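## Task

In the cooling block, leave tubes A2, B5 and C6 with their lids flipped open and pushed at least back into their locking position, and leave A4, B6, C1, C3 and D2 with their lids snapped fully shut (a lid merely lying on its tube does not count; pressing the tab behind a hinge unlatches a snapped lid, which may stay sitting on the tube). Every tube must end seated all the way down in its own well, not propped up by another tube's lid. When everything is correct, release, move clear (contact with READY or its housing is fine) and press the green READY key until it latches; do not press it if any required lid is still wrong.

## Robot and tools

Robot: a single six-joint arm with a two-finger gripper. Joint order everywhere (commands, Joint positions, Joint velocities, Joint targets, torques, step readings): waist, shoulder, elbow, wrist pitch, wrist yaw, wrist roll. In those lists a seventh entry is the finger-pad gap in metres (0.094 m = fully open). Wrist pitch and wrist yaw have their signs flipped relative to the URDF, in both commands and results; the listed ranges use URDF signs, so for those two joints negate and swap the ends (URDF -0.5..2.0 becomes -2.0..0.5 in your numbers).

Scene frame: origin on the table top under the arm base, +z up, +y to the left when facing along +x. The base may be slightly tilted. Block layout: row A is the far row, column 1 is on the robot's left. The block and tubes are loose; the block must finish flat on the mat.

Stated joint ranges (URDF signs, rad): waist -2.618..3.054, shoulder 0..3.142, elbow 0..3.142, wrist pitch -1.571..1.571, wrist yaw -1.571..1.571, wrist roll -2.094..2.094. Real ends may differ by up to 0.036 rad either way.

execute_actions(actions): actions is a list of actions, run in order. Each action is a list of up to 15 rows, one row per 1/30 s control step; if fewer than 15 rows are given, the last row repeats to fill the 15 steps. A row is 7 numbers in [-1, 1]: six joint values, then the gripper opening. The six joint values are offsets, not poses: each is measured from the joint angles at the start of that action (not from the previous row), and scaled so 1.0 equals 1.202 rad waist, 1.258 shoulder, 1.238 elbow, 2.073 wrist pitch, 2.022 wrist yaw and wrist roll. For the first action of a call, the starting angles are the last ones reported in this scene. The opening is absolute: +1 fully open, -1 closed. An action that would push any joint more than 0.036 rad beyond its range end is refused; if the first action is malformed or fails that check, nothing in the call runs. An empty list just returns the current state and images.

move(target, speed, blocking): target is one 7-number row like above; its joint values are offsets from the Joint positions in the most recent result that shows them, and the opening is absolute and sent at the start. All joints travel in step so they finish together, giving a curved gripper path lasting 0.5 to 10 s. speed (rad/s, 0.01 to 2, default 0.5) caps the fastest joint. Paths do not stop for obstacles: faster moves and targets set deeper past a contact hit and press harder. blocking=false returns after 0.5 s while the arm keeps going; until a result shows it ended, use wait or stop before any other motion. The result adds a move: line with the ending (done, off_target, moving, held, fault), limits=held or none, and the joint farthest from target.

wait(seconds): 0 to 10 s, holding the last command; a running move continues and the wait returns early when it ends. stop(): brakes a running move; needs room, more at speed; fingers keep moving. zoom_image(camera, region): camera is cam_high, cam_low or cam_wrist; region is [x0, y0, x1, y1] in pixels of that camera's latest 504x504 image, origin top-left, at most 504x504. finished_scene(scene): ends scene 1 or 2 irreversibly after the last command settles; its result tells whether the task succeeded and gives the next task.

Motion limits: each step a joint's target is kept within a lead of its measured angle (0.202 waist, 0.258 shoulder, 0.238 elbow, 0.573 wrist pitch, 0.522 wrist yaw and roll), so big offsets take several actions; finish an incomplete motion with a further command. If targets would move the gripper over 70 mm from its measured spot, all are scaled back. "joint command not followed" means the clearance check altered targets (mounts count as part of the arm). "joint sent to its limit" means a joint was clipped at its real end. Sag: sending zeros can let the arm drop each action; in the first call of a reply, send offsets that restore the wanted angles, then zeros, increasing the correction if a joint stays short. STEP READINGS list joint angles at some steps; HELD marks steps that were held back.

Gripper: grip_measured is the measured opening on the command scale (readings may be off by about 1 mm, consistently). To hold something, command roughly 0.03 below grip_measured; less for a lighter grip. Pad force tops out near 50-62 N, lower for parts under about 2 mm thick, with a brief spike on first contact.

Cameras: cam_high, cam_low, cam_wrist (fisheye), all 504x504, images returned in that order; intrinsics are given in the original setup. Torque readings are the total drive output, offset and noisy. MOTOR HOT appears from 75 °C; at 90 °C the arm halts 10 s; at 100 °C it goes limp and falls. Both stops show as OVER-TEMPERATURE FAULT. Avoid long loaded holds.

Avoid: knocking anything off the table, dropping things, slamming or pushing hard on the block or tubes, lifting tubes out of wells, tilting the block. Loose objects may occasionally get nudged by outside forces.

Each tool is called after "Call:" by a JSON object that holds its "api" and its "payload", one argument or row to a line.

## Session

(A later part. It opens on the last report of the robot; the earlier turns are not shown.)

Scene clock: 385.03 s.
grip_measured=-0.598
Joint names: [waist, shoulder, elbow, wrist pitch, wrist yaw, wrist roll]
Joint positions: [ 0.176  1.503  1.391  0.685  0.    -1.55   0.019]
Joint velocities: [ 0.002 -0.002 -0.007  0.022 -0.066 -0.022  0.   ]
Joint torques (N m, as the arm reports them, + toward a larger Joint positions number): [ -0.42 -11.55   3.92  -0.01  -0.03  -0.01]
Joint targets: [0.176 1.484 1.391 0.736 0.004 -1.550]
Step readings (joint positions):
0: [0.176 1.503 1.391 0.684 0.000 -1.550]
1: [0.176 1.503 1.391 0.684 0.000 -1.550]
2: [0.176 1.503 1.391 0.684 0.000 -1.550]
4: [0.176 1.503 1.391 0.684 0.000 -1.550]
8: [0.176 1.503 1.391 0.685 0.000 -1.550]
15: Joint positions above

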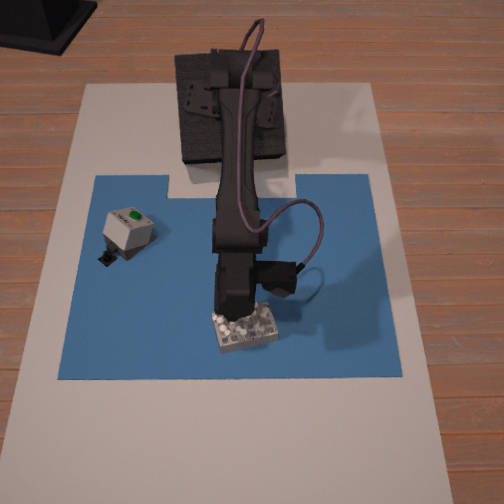

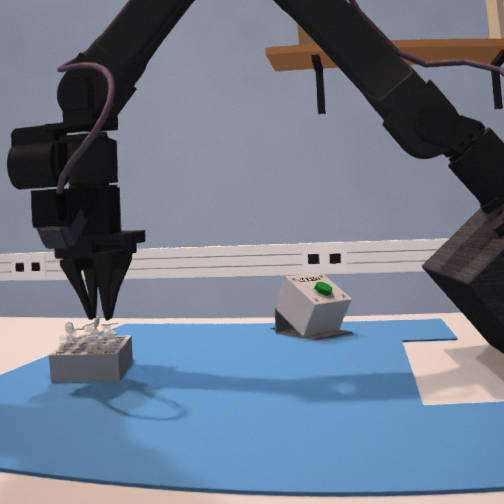

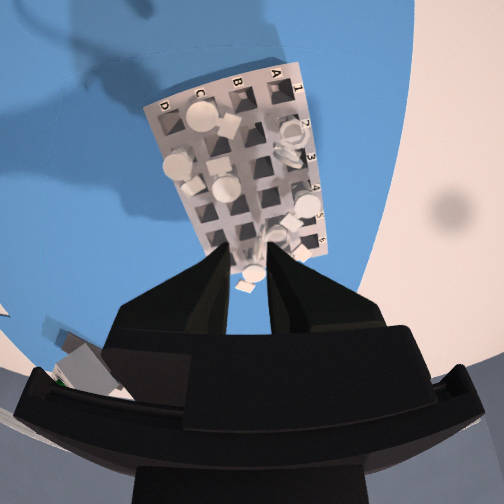

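Call:
{"api": "execute_actions", "payload": {
  "actions": [
    [[0,-0.015,0,0.026,0.002,0,-0.60],[0,-0.015,0,0.027,0.002,0,-0.60],[0,-0.015,0,0.028,0.002,0,-0.60],[0,-0.015,0,0.029,0.002,0,-0.60],[0,-0.015,0,0.030,0.002,0,-0.60],[0,-0.015,0,0.031,0.002,0,-0.60],[0,-0.015,0,0.032,0.002,0,-0.60],[0,-0.015,0,0.033,0.002,0,-0.60],[0,-0.015,0,0.034,0.002,0,-0.60],[0,-0.015,0,0.035,0.002,0,-0.60],[0,-0.015,0,0.036,0.002,0,-0.60],[0,-0.015,0,0.036,0.002,0,-0.60],[0,-0.015,0,0.020,0.002,0,-0.60]]
  ]
}}

Call:
{"api": "zoom_image", "payload": {
  "camera": "cam_wrist",
  "region": [170, 170, 330, 310]
}}

Scene clock: 395.40 s.
grip_measured=-0.598
Joint names: [waist, shoulder, elbow, wrist pitch, wrist yaw, wrist roll]
Joint positions: [ 0.176  1.503  1.391  0.686  0.    -1.55   0.019]
Joint velocities: [0.007 0.007 0.002 0.007 0.037 0.007 0.001]
Joint torques (N m, as the arm reports them, + toward a larger Joint positions number): [ -0.43 -11.54   3.9   -0.1   -0.03  -0.01]
Joint targets: [0.176 1.484 1.391 0.727 0.004 -1.550]
Step readings (joint positions):
0: [0.176 1.503 1.391 0.685 0.000 -1.550]
1: [0.176 1.503 1.391 0.685 0.000 -1.550]
2: [0.176 1.503 1.391 0.686 0.000 -1.550]
4: [0.176 1.503 1.391 0.686 0.000 -1.550]
8: [0.176 1.503 1.391 0.687 0.000 -1.550]
15: Joint positions above

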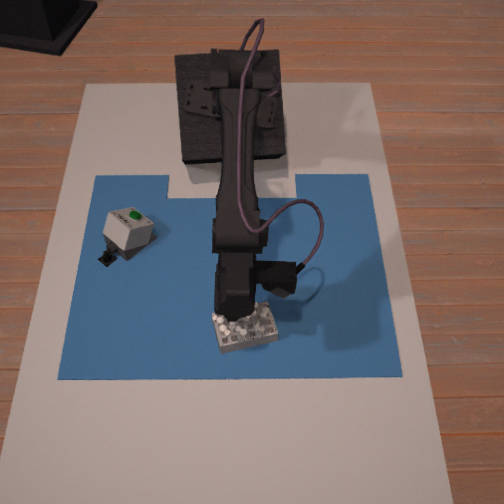

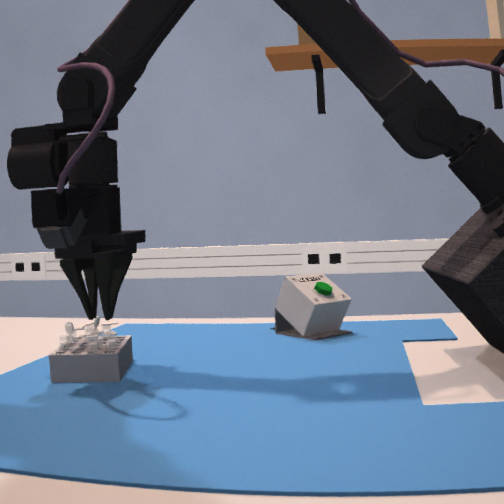

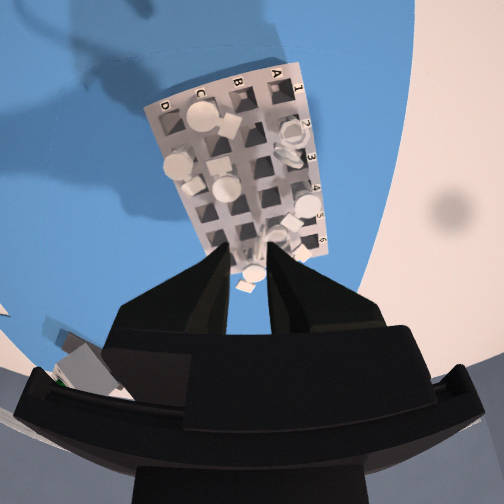

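Region (170, 170, 330, 310) of cam_wrist's 504x504 image, scaled by 3.150, with more detail than that image has; it fills the top 441 rows of this view, and the rest is white.

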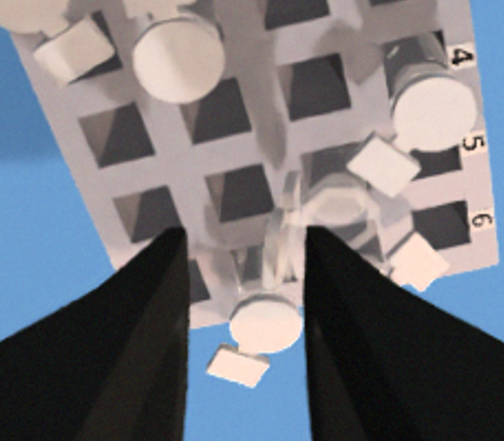

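Call:
{"api": "move", "payload": {
  "target": [0.05,-0.008,0.143,0.033,0.002,0,-0.60],
  "speed": 0.25
}}

Call:
{"api": "move", "payload": {
  "target": [0.003,0.038,0.008,0,0.002,0,-1],
  "speed": 0.15
}}

Call:
{"api": "zoom_image", "payload": {
  "camera": "cam_wrist",
  "region": [170, 170, 330, 310]
}}

Scene clock: 412.27 s.
grip_measured=-0.598
Joint names: [waist, shoulder, elbow, wrist pitch, wrist yaw, wrist roll]
Joint positions: [ 0.227  1.508  1.54   0.742 -0.002 -1.55   0.019]
Joint velocities: [-0.017  0.017  0.012 -0.051  0.007  0.022  0.001]
Joint torques (N m, as the arm reports them, + toward a larger Joint positions number): [  0.68 -11.75   6.42  -0.52   0.    -0.01]
Joint targets: [0.236 1.493 1.568 0.755 0.004 -1.550]
move: off_target; limits=none; farthest joint: the elbow, 0.028 radians from its target (0.177 radians at the start)

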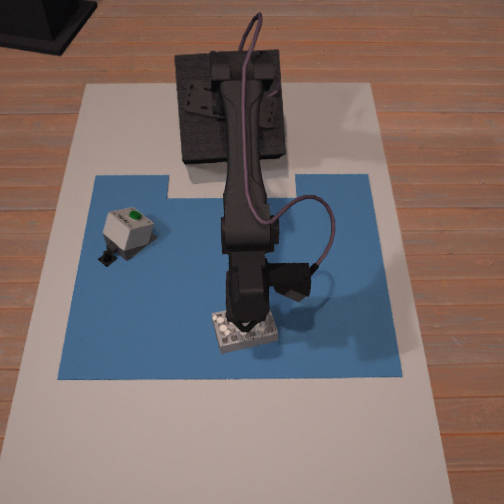

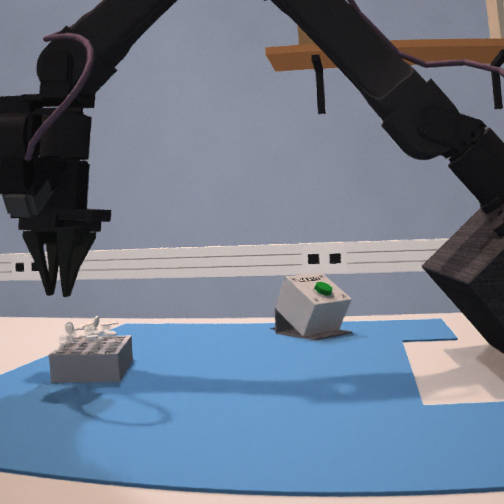

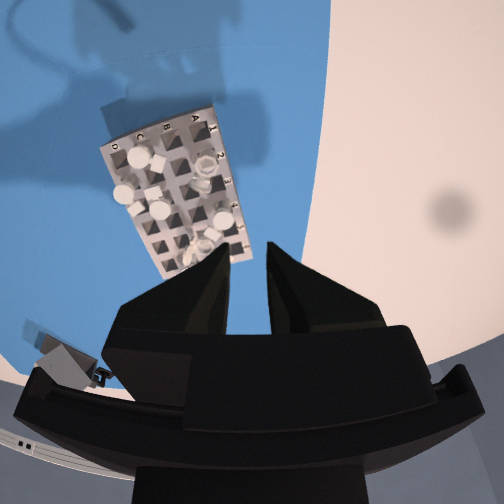

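Scene clock: 413.03 s.
grip_measured=-0.981
Joint names: [waist, shoulder, elbow, wrist pitch, wrist yaw, wrist roll]
Joint positions: [ 0.227  1.564  1.54   0.742 -0.003 -1.55   0.001]
Joint velocities: [-0.007 -0.007 -0.017  0.037  0.051  0.081  0.001]
Joint torques (N m, as the arm reports them, + toward a larger Joint positions number): [  0.15 -11.46   4.88  -0.53   0.    -0.01]
Joint targets: [0.230 1.556 1.550 0.742 0.002 -1.550]
move: done; limits=none; farthest joint: the elbow, 0.010 radians from its target (0.010 radians at the start)

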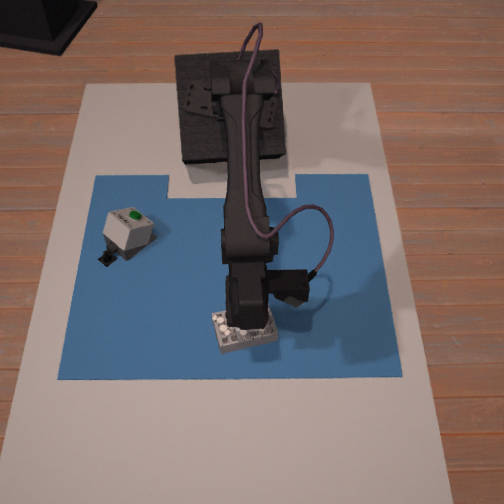

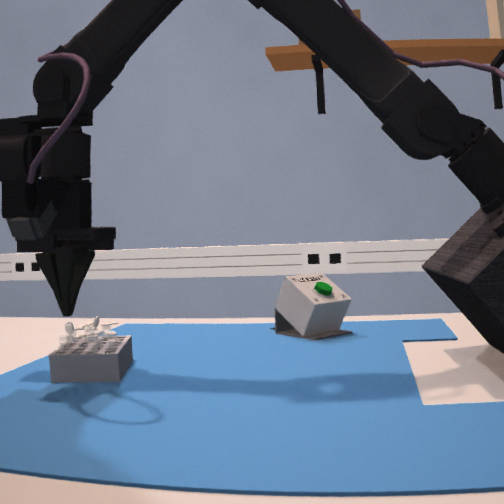

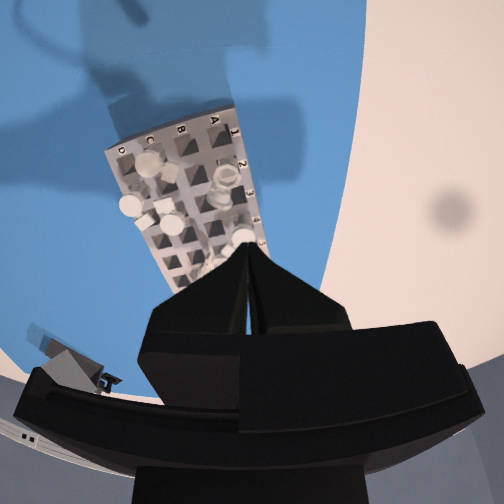

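Region (170, 170, 330, 310) of cam_wrist's 504x504 image, scaled by 3.150, with more detail than that image has; it fills the top 441 rows of this view, and the rest is white.

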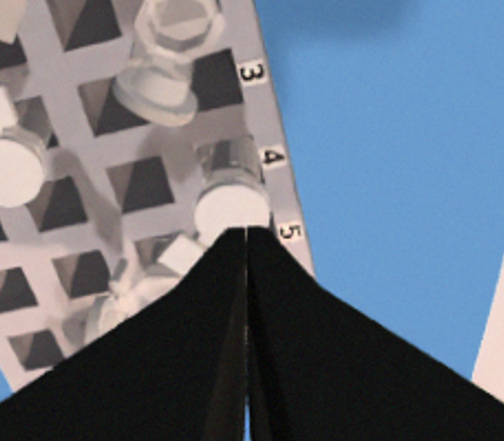

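Call:
{"api": "move", "payload": {
  "target": [0.002,0.022,0.008,-0.018,0.002,0,-1],
  "speed": 0.1
}}

Call:
{"api": "zoom_image", "payload": {
  "camera": "cam_wrist",
  "region": [170, 170, 330, 310]
}}

Scene clock: 418.87 s.
grip_measured=-0.981
Joint names: [waist, shoulder, elbow, wrist pitch, wrist yaw, wrist roll]
Joint positions: [ 0.227  1.599  1.54   0.714 -0.004 -1.55   0.001]
Joint velocities: [-0.007  0.007 -0.012 -0.037  0.037 -0.022  0.   ]
Joint torques (N m, as the arm reports them, + toward a larger Joint positions number): [  0.03 -11.37   4.78  -0.57   0.    -0.01]
Joint targets: [0.229 1.592 1.550 0.705 0.001 -1.550]
move: done; limits=none; farthest joint: the elbow, 0.010 radians from its target (0.010 radians at the start)

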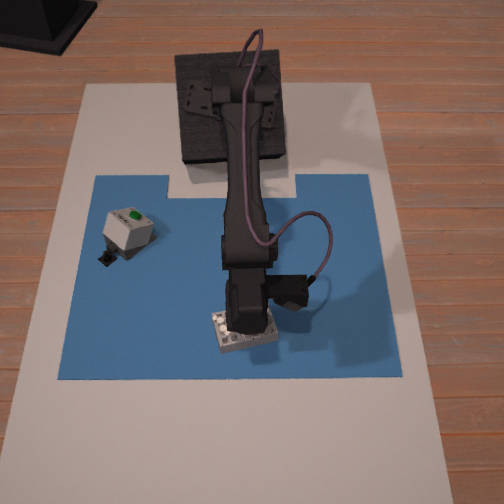

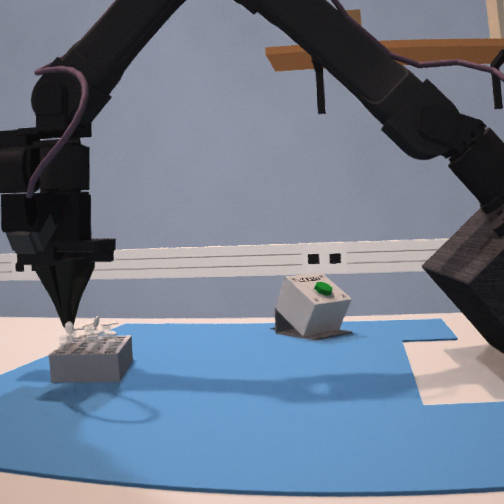

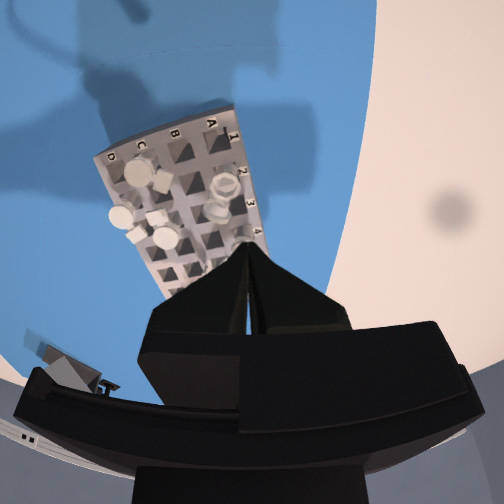

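Region (170, 170, 330, 310) of cam_wrist's 504x504 image, scaled by 3.150, with more detail than that image has; it fills the top 441 rows of this view, and the rest is white.

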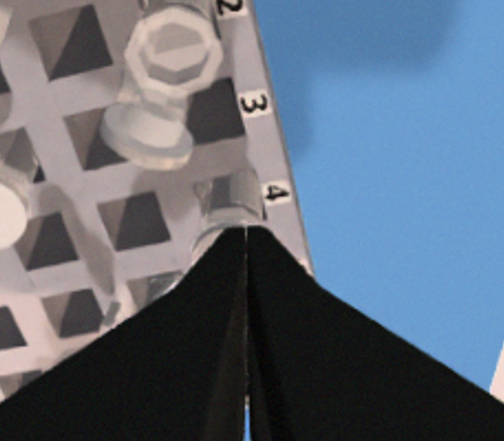

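Call:
{"api": "execute_actions", "payload": {
  "actions": [
    [[0,-0.005,0.004,-0.004,0.002,0,-1],[0,-0.004,0.004,-0.004,0.002,0,-1],[0,-0.003,0.003,-0.005,0.002,0,-1],[0,-0.002,0.003,-0.005,0.002,0,-1],[0,-0.001,0.002,-0.005,0.002,0,-1],[0,0,0.002,-0.006,0.002,0,-1],[0,0.001,0.001,-0.006,0.002,0,-1],[0,0.002,0.001,-0.006,0.002,0,-1],[0,0.004,0,-0.007,0.002,0,-1],[0,0.006,0,-0.007,0.002,0,-1],[0,0.008,-0.001,-0.007,0.002,0,-1],[0,0.010,-0.001,-0.007,0.002,0,-1]],
    [[0,0.004,-0.004,-0.004,0.002,0,-1],[0,0.006,-0.004,-0.004,0.002,0,-1],[0,0.008,-0.004,-0.004,0.002,0,-1],[0,0.010,-0.004,-0.004,0.002,0,-1],[0,0.012,-0.004,-0.005,0.002,0,-1],[0,0.014,-0.004,-0.005,0.002,0,-1],[0,0.016,-0.004,-0.005,0.002,0,-1],[0,0.018,-0.004,-0.005,0.002,0,-1],[0,0.020,-0.004,-0.006,0.002,0,-1],[0,0.022,-0.004,-0.006,0.002,0,-1],[0,0.024,-0.004,-0.006,0.002,0,-1],[0,0.026,-0.004,-0.006,0.002,0,-1],[0,0.028,-0.004,-0.006,0.002,0,-1]],
    [[0,0.028,-0.005,-0.006,0.002,0,-1],[0,0.030,-0.005,-0.006,0.002,0,-1],[0,0.032,-0.005,-0.006,0.002,0,-1],[0,0.034,-0.005,-0.007,0.002,0,-1],[0,0.036,-0.005,-0.007,0.002,0,-1],[0,0.038,-0.005,-0.007,0.002,0,-1],[0,0.040,-0.005,-0.007,0.002,0,-1],[0,0.042,-0.005,-0.007,0.002,0,-1],[0,0.044,-0.005,-0.007,0.002,0,-1],[0,0.046,-0.005,-0.007,0.002,0,-1],[0,0.048,-0.005,-0.007,0.002,0,-1]]
  ]
}}

Call:
{"api": "move", "payload": {
  "target": [0,-0.075,0,0.03,0.002,0,-1],
  "speed": 0.2
}}

Scene clock: 428.60 s.
grip_measured=-0.981
Joint names: [waist, shoulder, elbow, wrist pitch, wrist yaw, wrist roll]
Joint positions: [ 0.227  1.609  1.54   0.707 -0.004 -1.55   0.001]
Joint velocities: [ 0.002 -0.022  0.007  0.022 -0.066  0.095 -0.   ]
Joint torques (N m, as the arm reports them, + toward a larger Joint positions number): [-0.19 -6.1   3.59 -0.66 -0.01 -0.01]
Joint targets: [0.227 1.667 1.534 0.693 -0.000 -1.550]
Step readings (joint positions; steps 1 to 15: 1st action; 16 to 30: 2nd action; 31 to 45: 3rd action):
0: [0.227 1.599 1.540 0.714 -0.004 -1.550]
1: [0.227 1.599 1.540 0.714 -0.004 -1.550]
2: [0.227 1.599 1.540 0.714 -0.004 -1.550]
4: [0.227 1.599 1.540 0.713 -0.004 -1.550]
8: [0.227 1.599 1.540 0.712 -0.004 -1.550]
15: [0.227 1.605 1.540 0.708 -0.004 -1.550]
16: [0.227 1.605 1.540 0.708 -0.004 -1.550]
17: [0.227 1.605 1.540 0.708 -0.004 -1.550]
19: [0.227 1.605 1.540 0.708 -0.004 -1.550]
23: [0.227 1.606 1.540 0.708 -0.004 -1.550]
30: [0.227 1.607 1.540 0.708 -0.004 -1.550]
31: [0.227 1.607 1.540 0.708 -0.004 -1.550]
32: [0.227 1.607 1.540 0.708 -0.004 -1.550]
34: [0.227 1.608 1.540 0.707 -0.004 -1.550]
38: [0.227 1.608 1.540 0.707 -0.004 -1.550]
45: Joint positions above

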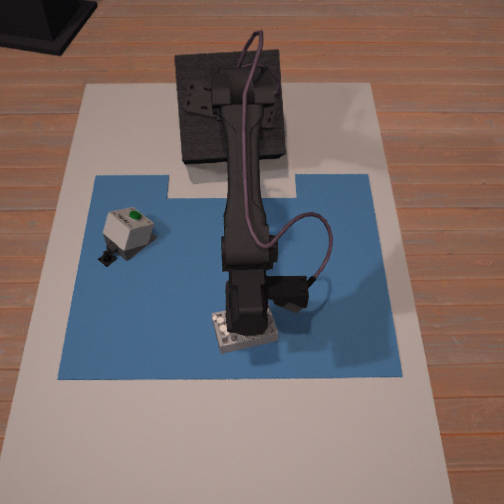

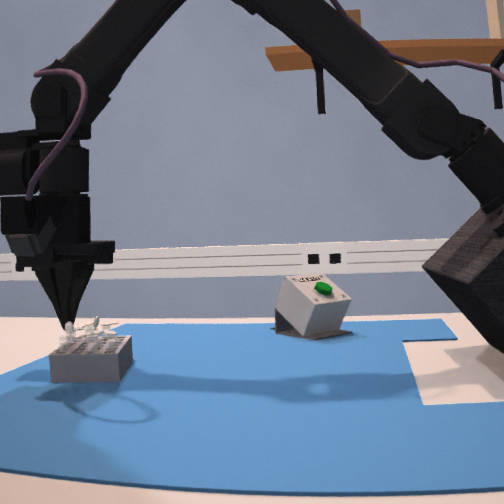

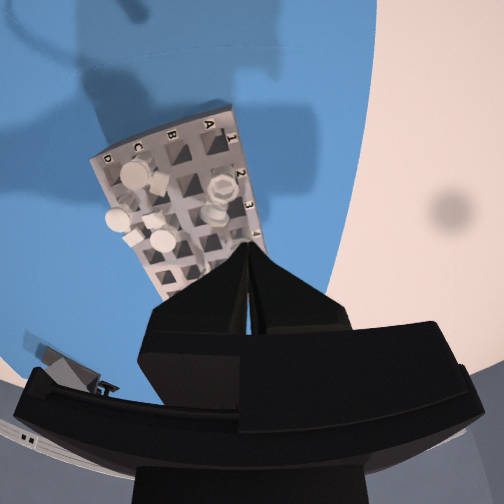

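Scene clock: 429.70 s.
grip_measured=-0.981
Joint names: [waist, shoulder, elbow, wrist pitch, wrist yaw, wrist roll]
Joint positions: [ 0.227  1.541  1.54   0.756 -0.005 -1.55   0.001]
Joint velocities: [-0.017 -0.012 -0.017  0.051  0.007  0.051  0.   ]
Joint torques (N m, as the arm reports them, + toward a larger Joint positions number): [ -0.17 -12.78   4.22  -0.42  -0.01   0.  ]
Joint targets: [0.227 1.515 1.540 0.770 -0.000 -1.550]
move: off_target; limits=none; farthest joint: the shoulder, 0.026 radians from its target (0.095 radians at the start)

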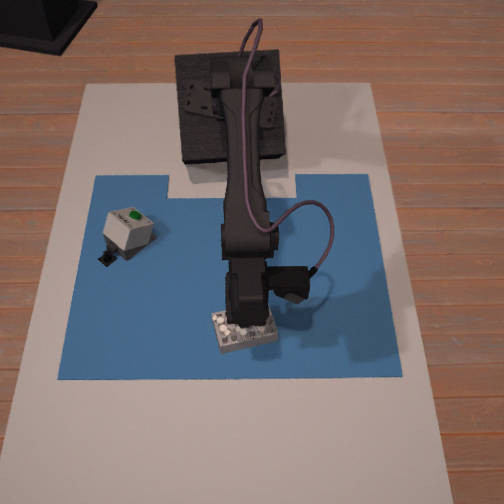

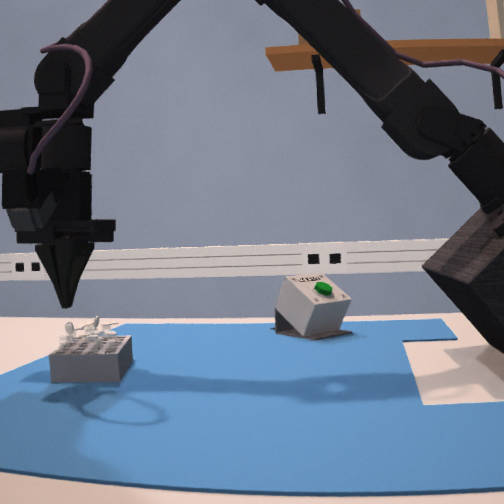

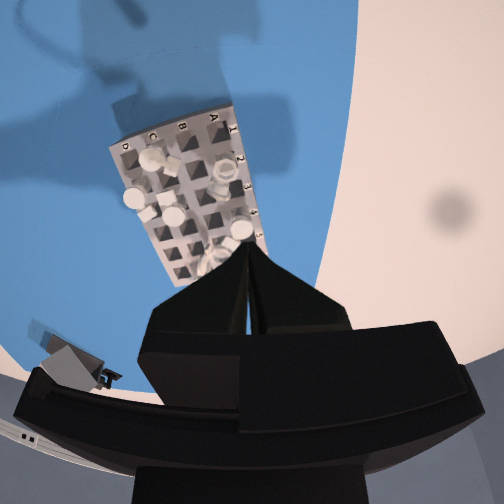

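Call:
{"api": "move", "payload": {
  "target": [-0.0915,-0.039,-0.061,-0.021,0.002,0,-1],
  "speed": 0.25
}}

Call:
{"api": "zoom_image", "payload": {
  "camera": "cam_wrist",
  "region": [170, 150, 330, 290]
}}

Scene clock: 439.27 s.
grip_measured=-0.981
Joint names: [waist, shoulder, elbow, wrist pitch, wrist yaw, wrist roll]
Joint positions: [ 0.125  1.524  1.471  0.722 -0.007 -1.55   0.001]
Joint velocities: [ 0.022 -0.007 -0.022  0.022 -0.037  0.007 -0.   ]
Joint torques (N m, as the arm reports them, + toward a larger Joint positions number): [ -1.5  -12.94   3.57  -0.59  -0.03   0.  ]
Joint targets: [0.117 1.492 1.465 0.713 -0.001 -1.550]
move: off_target; limits=none; farthest joint: the shoulder, 0.032 radians from its target (0.049 radians at the start)

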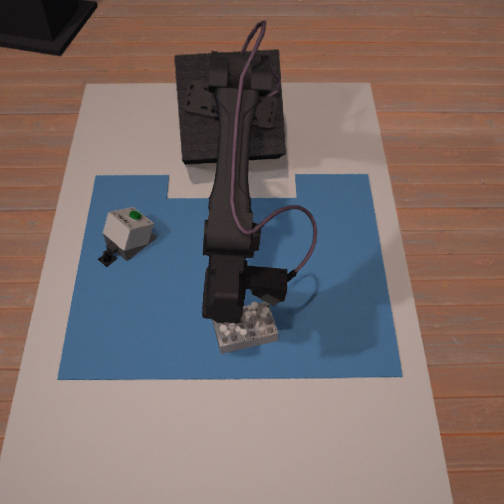

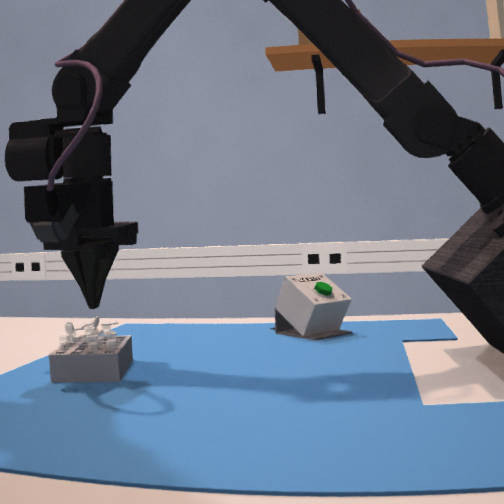

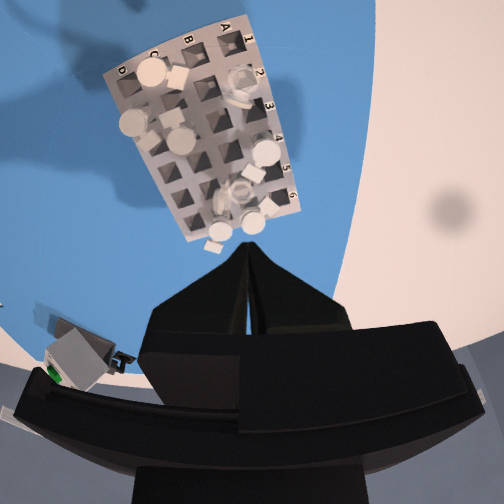

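Region (170, 150, 330, 290) of cam_wrist's 504x504 image, scaled by 3.150, with more detail than that image has; it fills the top 441 rows of this view, and the rest is white.

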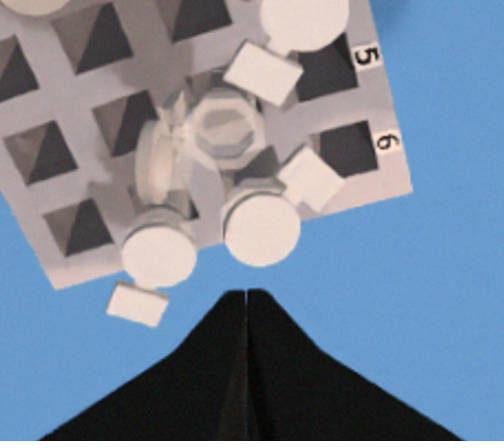

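Call:
{"api": "move", "payload": {
  "target": [-0.003,0.012,0.008,-0.017,0.026,0,-1],
  "speed": 0.1
}}

Call:
{"api": "zoom_image", "payload": {
  "camera": "cam_wrist",
  "region": [170, 150, 330, 290]
}}

Scene clock: 451.00 s.
grip_measured=-0.981
Joint names: [waist, shoulder, elbow, wrist pitch, wrist yaw, wrist roll]
Joint positions: [ 0.125  1.545  1.471  0.697  0.028 -1.55   0.001]
Joint velocities: [ 0.007  0.007  0.007  0.007 -0.051  0.051 -0.001]
Joint torques (N m, as the arm reports them, + toward a larger Joint positions number): [ -1.02 -10.79   4.75  -0.61   0.07  -0.01]
Joint targets: [0.122 1.540 1.481 0.687 0.045 -1.550]
move: done; limits=none; farthest joint: the wrist yaw, 0.018 radians from its target (0.053 radians at the start)

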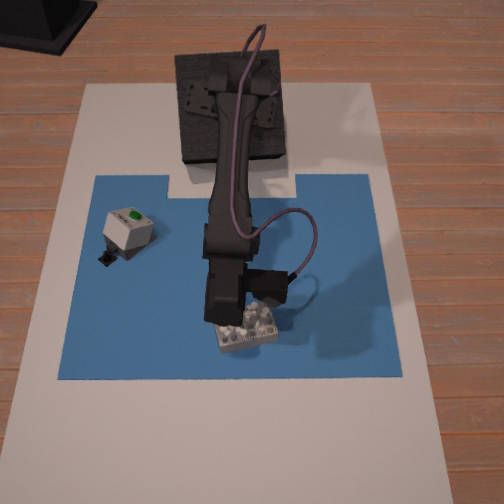

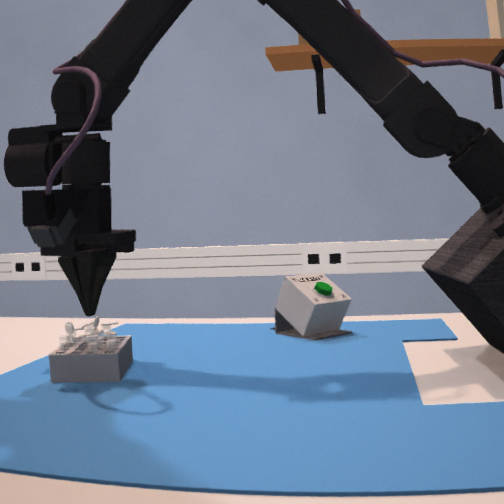

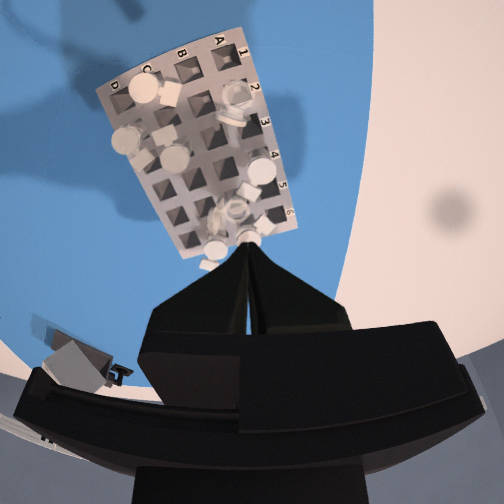

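Region (170, 150, 330, 290) of cam_wrist's 504x504 image, scaled by 3.150, with more detail than that image has; it fills the top 441 rows of this view, and the rest is white.

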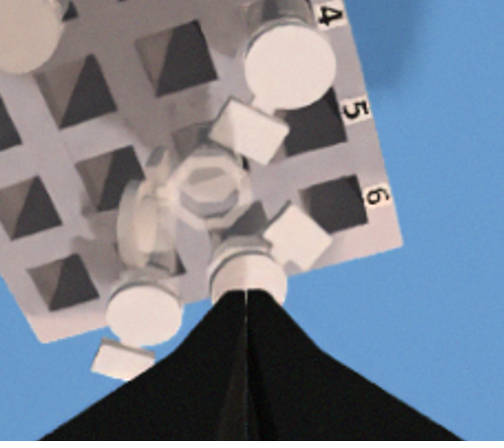

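Call:
{"api": "execute_actions", "payload": {
  "actions": [
    [[0,-0.004,0.005,-0.005,0.006,0,-1],[0,-0.003,0.005,-0.005,0.006,0,-1],[0,-0.002,0.005,-0.006,0.006,0,-1],[0,-0.001,0.005,-0.006,0.006,0,-1],[0,0,0.005,-0.007,0.006,0,-1],[0,0.001,0.005,-0.007,0.006,0,-1],[0,0.002,0.005,-0.008,0.006,0,-1],[0,0.003,0.005,-0.008,0.006,0,-1],[0,0.004,0.005,-0.008,0.006,0,-1],[0,0.005,0.005,-0.009,0.006,0,-1],[0,0.006,0.005,-0.009,0.006,0,-1],[0,0.007,0.005,-0.009,0.006,0,-1],[0,0.008,0.005,-0.010,0.006,0,-1]],
    [[0,-0.002,0.004,-0.005,0.006,0,-1],[0,-0.001,0.004,-0.005,0.006,0,-1],[0,0,0.003,-0.005,0.006,0,-1],[0,0.001,0.003,-0.006,0.006,0,-1],[0,0.002,0.002,-0.006,0.006,0,-1],[0,0.003,0.002,-0.006,0.006,0,-1],[0,0.004,0.001,-0.007,0.006,0,-1],[0,0.005,0.001,-0.007,0.006,0,-1],[0,0.006,0,-0.007,0.006,0,-1],[0,0.008,0,-0.007,0.006,0,-1],[0,0.010,-0.001,-0.007,0.006,0,-1]]
  ]
}}

Call:
{"api": "zoom_image", "payload": {
  "camera": "cam_wrist",
  "region": [170, 150, 330, 290]
}}

Scene clock: 459.17 s.
grip_measured=-0.981
Joint names: [waist, shoulder, elbow, wrist pitch, wrist yaw, wrist roll]
Joint positions: [ 0.125  1.567  1.471  0.686  0.029 -1.55   0.001]
Joint velocities: [-0.022  0.017  0.002 -0.022  0.007  0.037 -0.   ]
Joint torques (N m, as the arm reports them, + toward a larger Joint positions number): [-0.73 -9.98  3.86 -0.62  0.04 -0.01]
Joint targets: [0.125 1.573 1.470 0.673 0.041 -1.550]
Step readings (joint positions; steps 1 to 15: 1st action; 16 to 30: 2nd action):
0: [0.125 1.545 1.471 0.696 0.029 -1.550]
1: [0.125 1.545 1.471 0.696 0.029 -1.550]
2: [0.125 1.545 1.471 0.696 0.029 -1.550]
4: [0.125 1.545 1.471 0.696 0.029 -1.550]
8: [0.125 1.545 1.471 0.692 0.029 -1.550]
15: [0.125 1.560 1.471 0.687 0.029 -1.550]
16: [0.125 1.562 1.471 0.687 0.029 -1.550]
17: [0.125 1.562 1.471 0.687 0.029 -1.550]
19: [0.125 1.564 1.471 0.687 0.029 -1.550]
23: [0.125 1.564 1.471 0.686 0.029 -1.550]
30: Joint positions above

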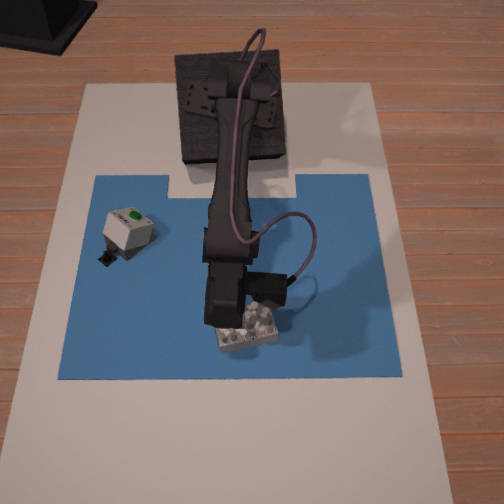

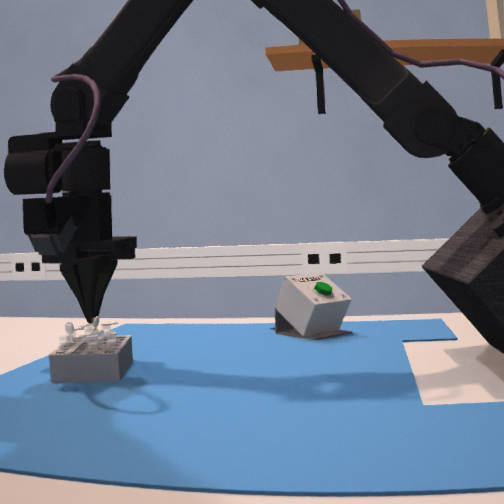

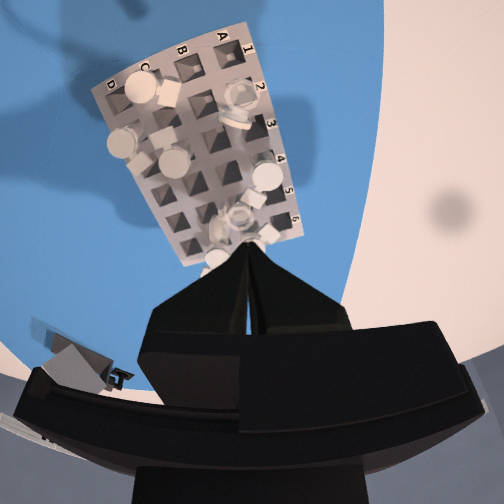

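Region (170, 150, 330, 290) of cam_wrist's 504x504 image, scaled by 3.150, with more detail than that image has; it fills the top 441 rows of this view, and the rest is white.

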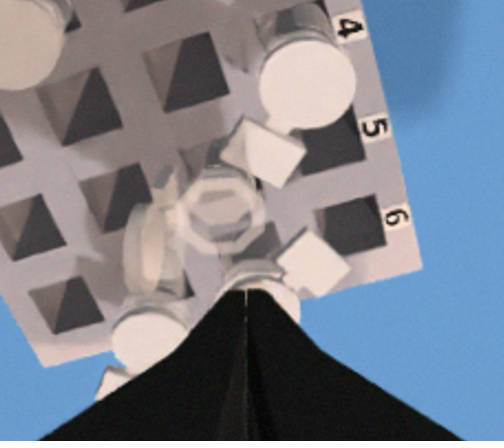

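Call:
{"api": "execute_actions", "payload": {
  "actions": [
    [[0,0.006,-0.004,-0.005,0.006,0,-1],[0,0.008,-0.004,-0.005,0.006,0,-1],[0,0.010,-0.004,-0.005,0.006,0,-1],[0,0.012,-0.004,-0.005,0.006,0,-1],[0,0.014,-0.004,-0.005,0.006,0,-1],[0,0.016,-0.004,-0.005,0.006,0,-1],[0,0.018,-0.004,-0.005,0.006,0,-1],[0,0.020,-0.004,-0.006,0.006,0,-1],[0,0.022,-0.004,-0.006,0.006,0,-1],[0,0.024,-0.004,-0.006,0.006,0,-1],[0,0.026,-0.004,-0.006,0.006,0,-1],[0,0.028,-0.004,-0.006,0.006,0,-1]],
    [[0,0.028,-0.005,-0.006,0.006,0,-1],[0,0.030,-0.005,-0.006,0.006,0,-1],[0,0.032,-0.005,-0.006,0.006,0,-1],[0,0.034,-0.005,-0.007,0.006,0,-1],[0,0.036,-0.005,-0.007,0.006,0,-1],[0,0.038,-0.005,-0.007,0.006,0,-1],[0,0.040,-0.005,-0.007,0.006,0,-1],[0,0.042,-0.005,-0.007,0.006,0,-1],[0,0.044,-0.005,-0.007,0.006,0,-1],[0,0.046,-0.005,-0.007,0.006,0,-1],[0,0.048,-0.005,-0.007,0.006,0,-1]]
  ]
}}

Call:
{"api": "move", "payload": {
  "target": [0,-0.08,0,0.032,0.006,0,-1],
  "speed": 0.2
}}

Call:
{"api": "zoom_image", "payload": {
  "camera": "cam_wrist",
  "region": [170, 150, 330, 290]
}}

Scene clock: 467.37 s.
grip_measured=-0.981
Joint names: [waist, shoulder, elbow, wrist pitch, wrist yaw, wrist roll]
Joint positions: [ 0.125  1.577  1.471  0.684  0.031 -1.55   0.001]
Joint velocities: [-0.002  0.032  0.002 -0.037 -0.022 -0.007  0.   ]
Joint torques (N m, as the arm reports them, + toward a larger Joint positions number): [-0.71 -5.82  3.49 -0.65  0.04 -0.01]
Joint targets: [0.125 1.634 1.465 0.670 0.042 -1.550]
Step readings (joint positions; steps 1 to 15: 1st action; 16 to 30: 2nd action):
0: [0.125 1.569 1.471 0.686 0.029 -1.550]
1: [0.125 1.569 1.471 0.686 0.029 -1.550]
2: [0.125 1.569 1.471 0.686 0.029 -1.550]
4: [0.125 1.570 1.471 0.686 0.029 -1.550]
8: [0.125 1.574 1.471 0.684 0.030 -1.550]
15: [0.125 1.574 1.471 0.684 0.031 -1.550]
16: [0.125 1.575 1.471 0.684 0.031 -1.550]
17: [0.125 1.575 1.471 0.684 0.031 -1.550]
19: [0.125 1.575 1.471 0.684 0.031 -1.550]
23: [0.125 1.576 1.471 0.684 0.031 -1.550]
30: Joint positions above

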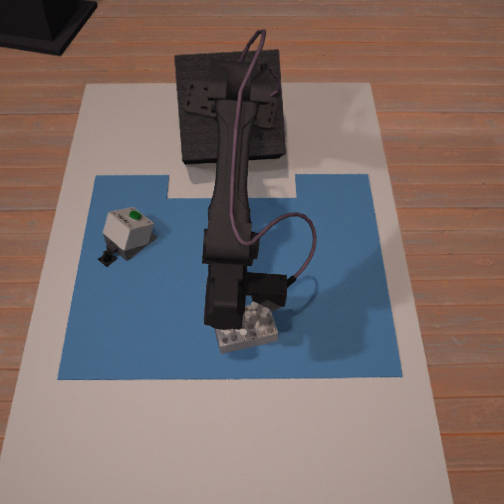

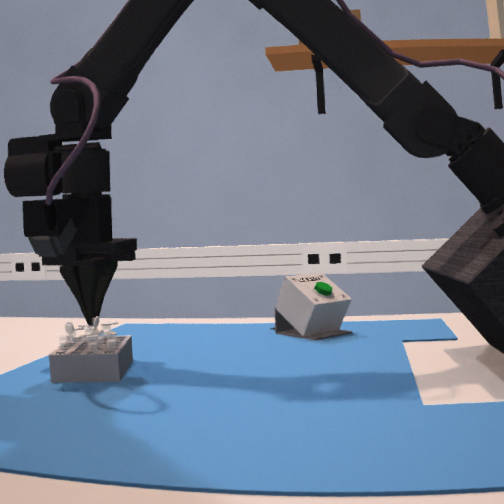

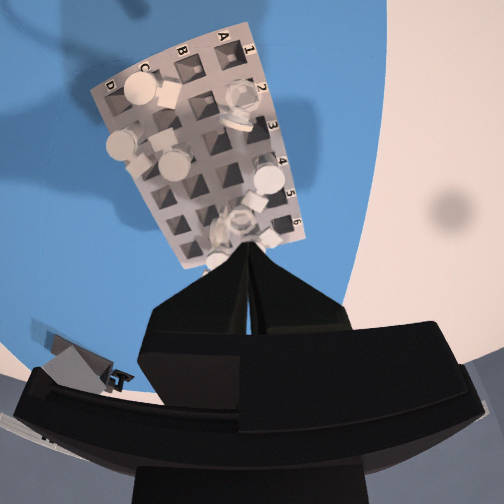

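Scene clock: 468.47 s.
grip_measured=-0.981
Joint names: [waist, shoulder, elbow, wrist pitch, wrist yaw, wrist roll]
Joint positions: [ 0.125  1.502  1.471  0.737  0.031 -1.55   0.001]
Joint velocities: [ 0.027  0.012 -0.022 -0.037 -0.007 -0.051 -0.001]
Joint torques (N m, as the arm reports them, + toward a larger Joint positions number): [ -0.68 -12.36   4.12  -0.4    0.05  -0.01]
Joint targets: [0.125 1.476 1.471 0.751 0.043 -1.550]
move: off_target; limits=none; farthest joint: the shoulder, 0.026 radians from its target (0.101 radians at the start)

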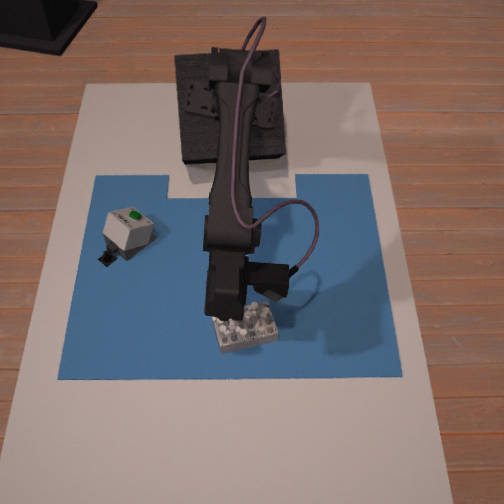

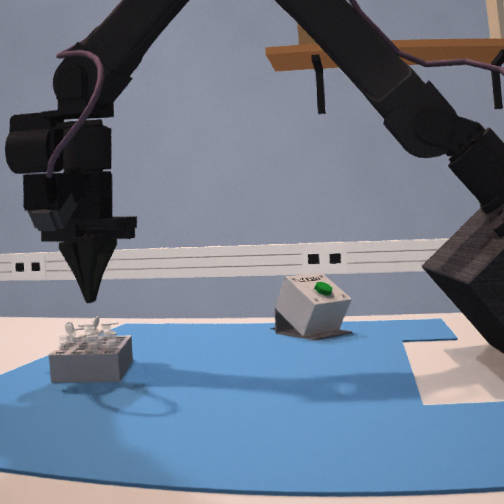

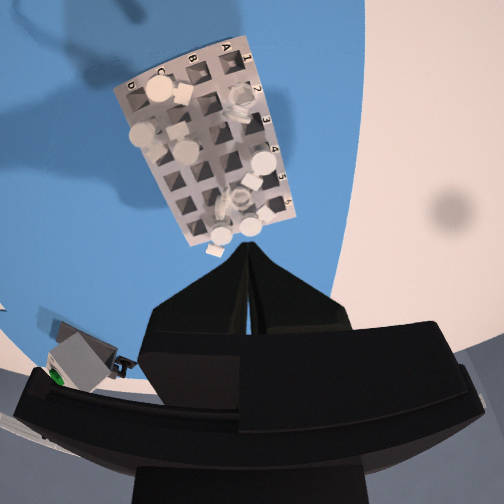

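Region (170, 150, 330, 290) of cam_wrist's 504x504 image, scaled by 3.150, with more detail than that image has; it fills the top 441 rows of this view, and the rest is white.

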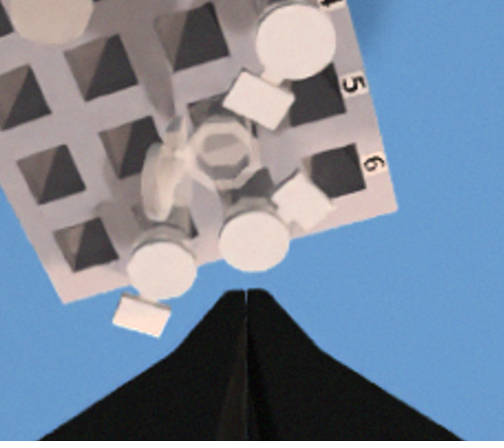

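Call:
{"api": "move", "payload": {
  "target": [0.056,-0.008,0.008,0,0,1.0,1],
  "speed": 1.0
}}

Scene clock: 502.53 s.
grip_measured=+1.000
Joint names: [waist, shoulder, elbow, wrist pitch, wrist yaw, wrist roll]
Joint positions: [0.184 1.502 1.471 0.737 0.029 0.466 0.094]
Joint velocities: [-0.007  0.007 -0.002 -0.037 -0.037 -0.022  0.   ]
Joint torques (N m, as the arm reports them, + toward a larger Joint positions number): [  0.43 -11.08   4.84  -0.53  -0.03   0.06]
Joint targets: [0.193 1.492 1.481 0.737 0.031 0.472]
move: done; limits=none; farthest joint: the shoulder, 0.010 radians from its target (0.010 radians at the start)

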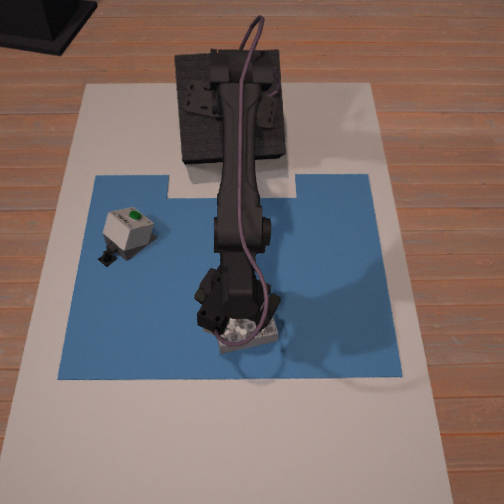

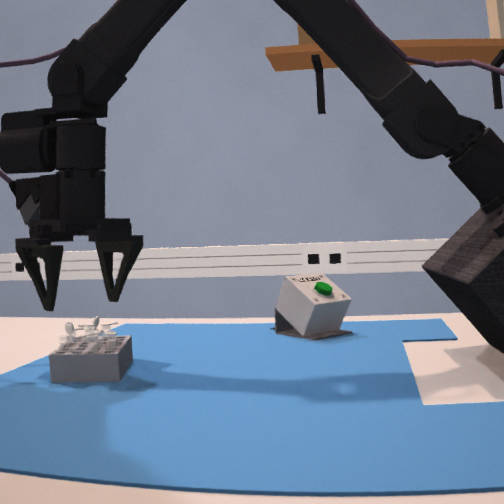

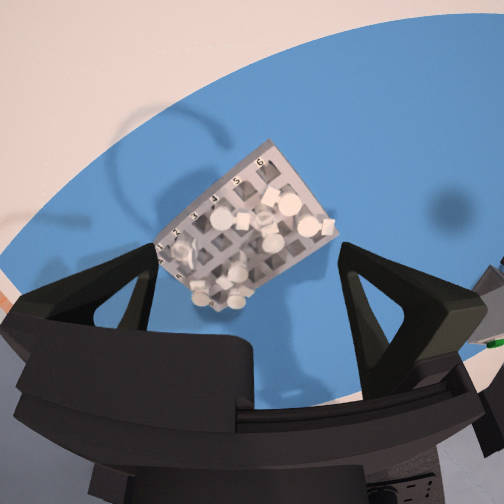

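Call:
{"api": "zoom_image", "payload": {
  "camera": "cam_wrist",
  "region": [140, 170, 360, 300]
}}

Region (140, 170, 360, 300) of cam_wrist's 504x504 image, scaled by 2.291, with more detail than that image has; it fills the top 298 rows of this view, and the rest is white.

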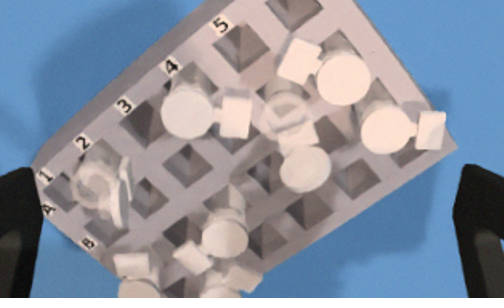

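Call:
{"api": "move", "payload": {
  "target": [0.002,0.039,0.008,-0.033,-0.009,0,1],
  "speed": 0.12
}}

Call:
{"api": "zoom_image", "payload": {
  "camera": "cam_wrist",
  "region": [260, 180, 380, 290]
}}

Scene clock: 518.97 s.
grip_measured=+1.000
Joint names: [waist, shoulder, elbow, wrist pitch, wrist yaw, wrist roll]
Joint positions: [0.184 1.559 1.471 0.686 0.023 0.466 0.094]
Joint velocities: [-0.002 -0.007  0.027 -0.022 -0.022  0.066  0.   ]
Joint torques (N m, as the arm reports them, + toward a larger Joint positions number): [ -0.19 -11.12   4.71  -0.7   -0.16  -0.02]
Joint targets: [0.187 1.551 1.481 0.668 0.010 0.466]
move: done; limits=none; farthest joint: the wrist pitch, 0.018 radians from its target (0.068 radians at the start)

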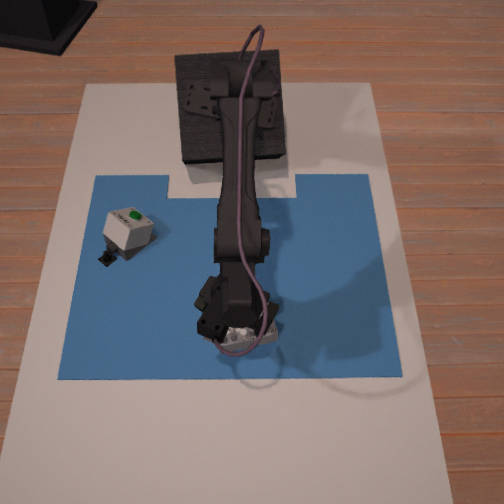

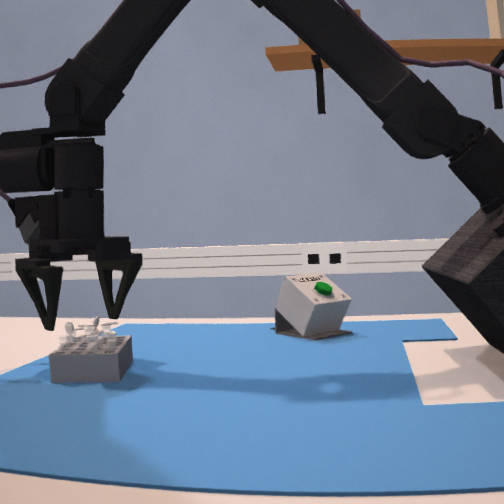

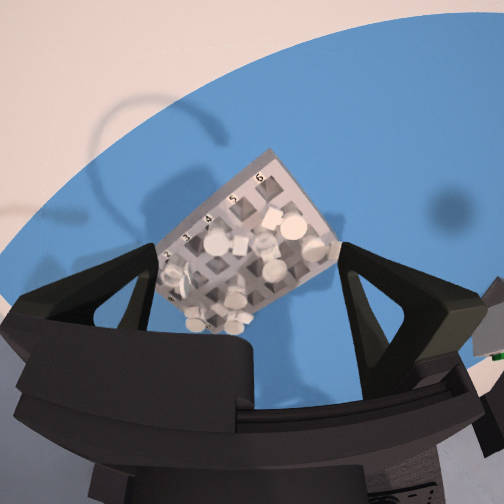

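Region (260, 180, 380, 290) of cam_wrist's 504x504 image, scaled by 4.200, with more detail than that image has; it fills the top 462 rows of this view, and the rest is white.

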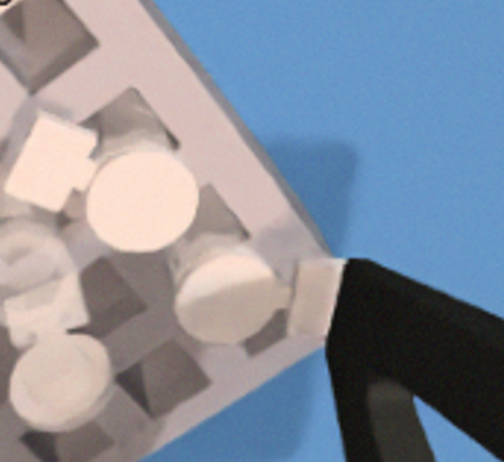

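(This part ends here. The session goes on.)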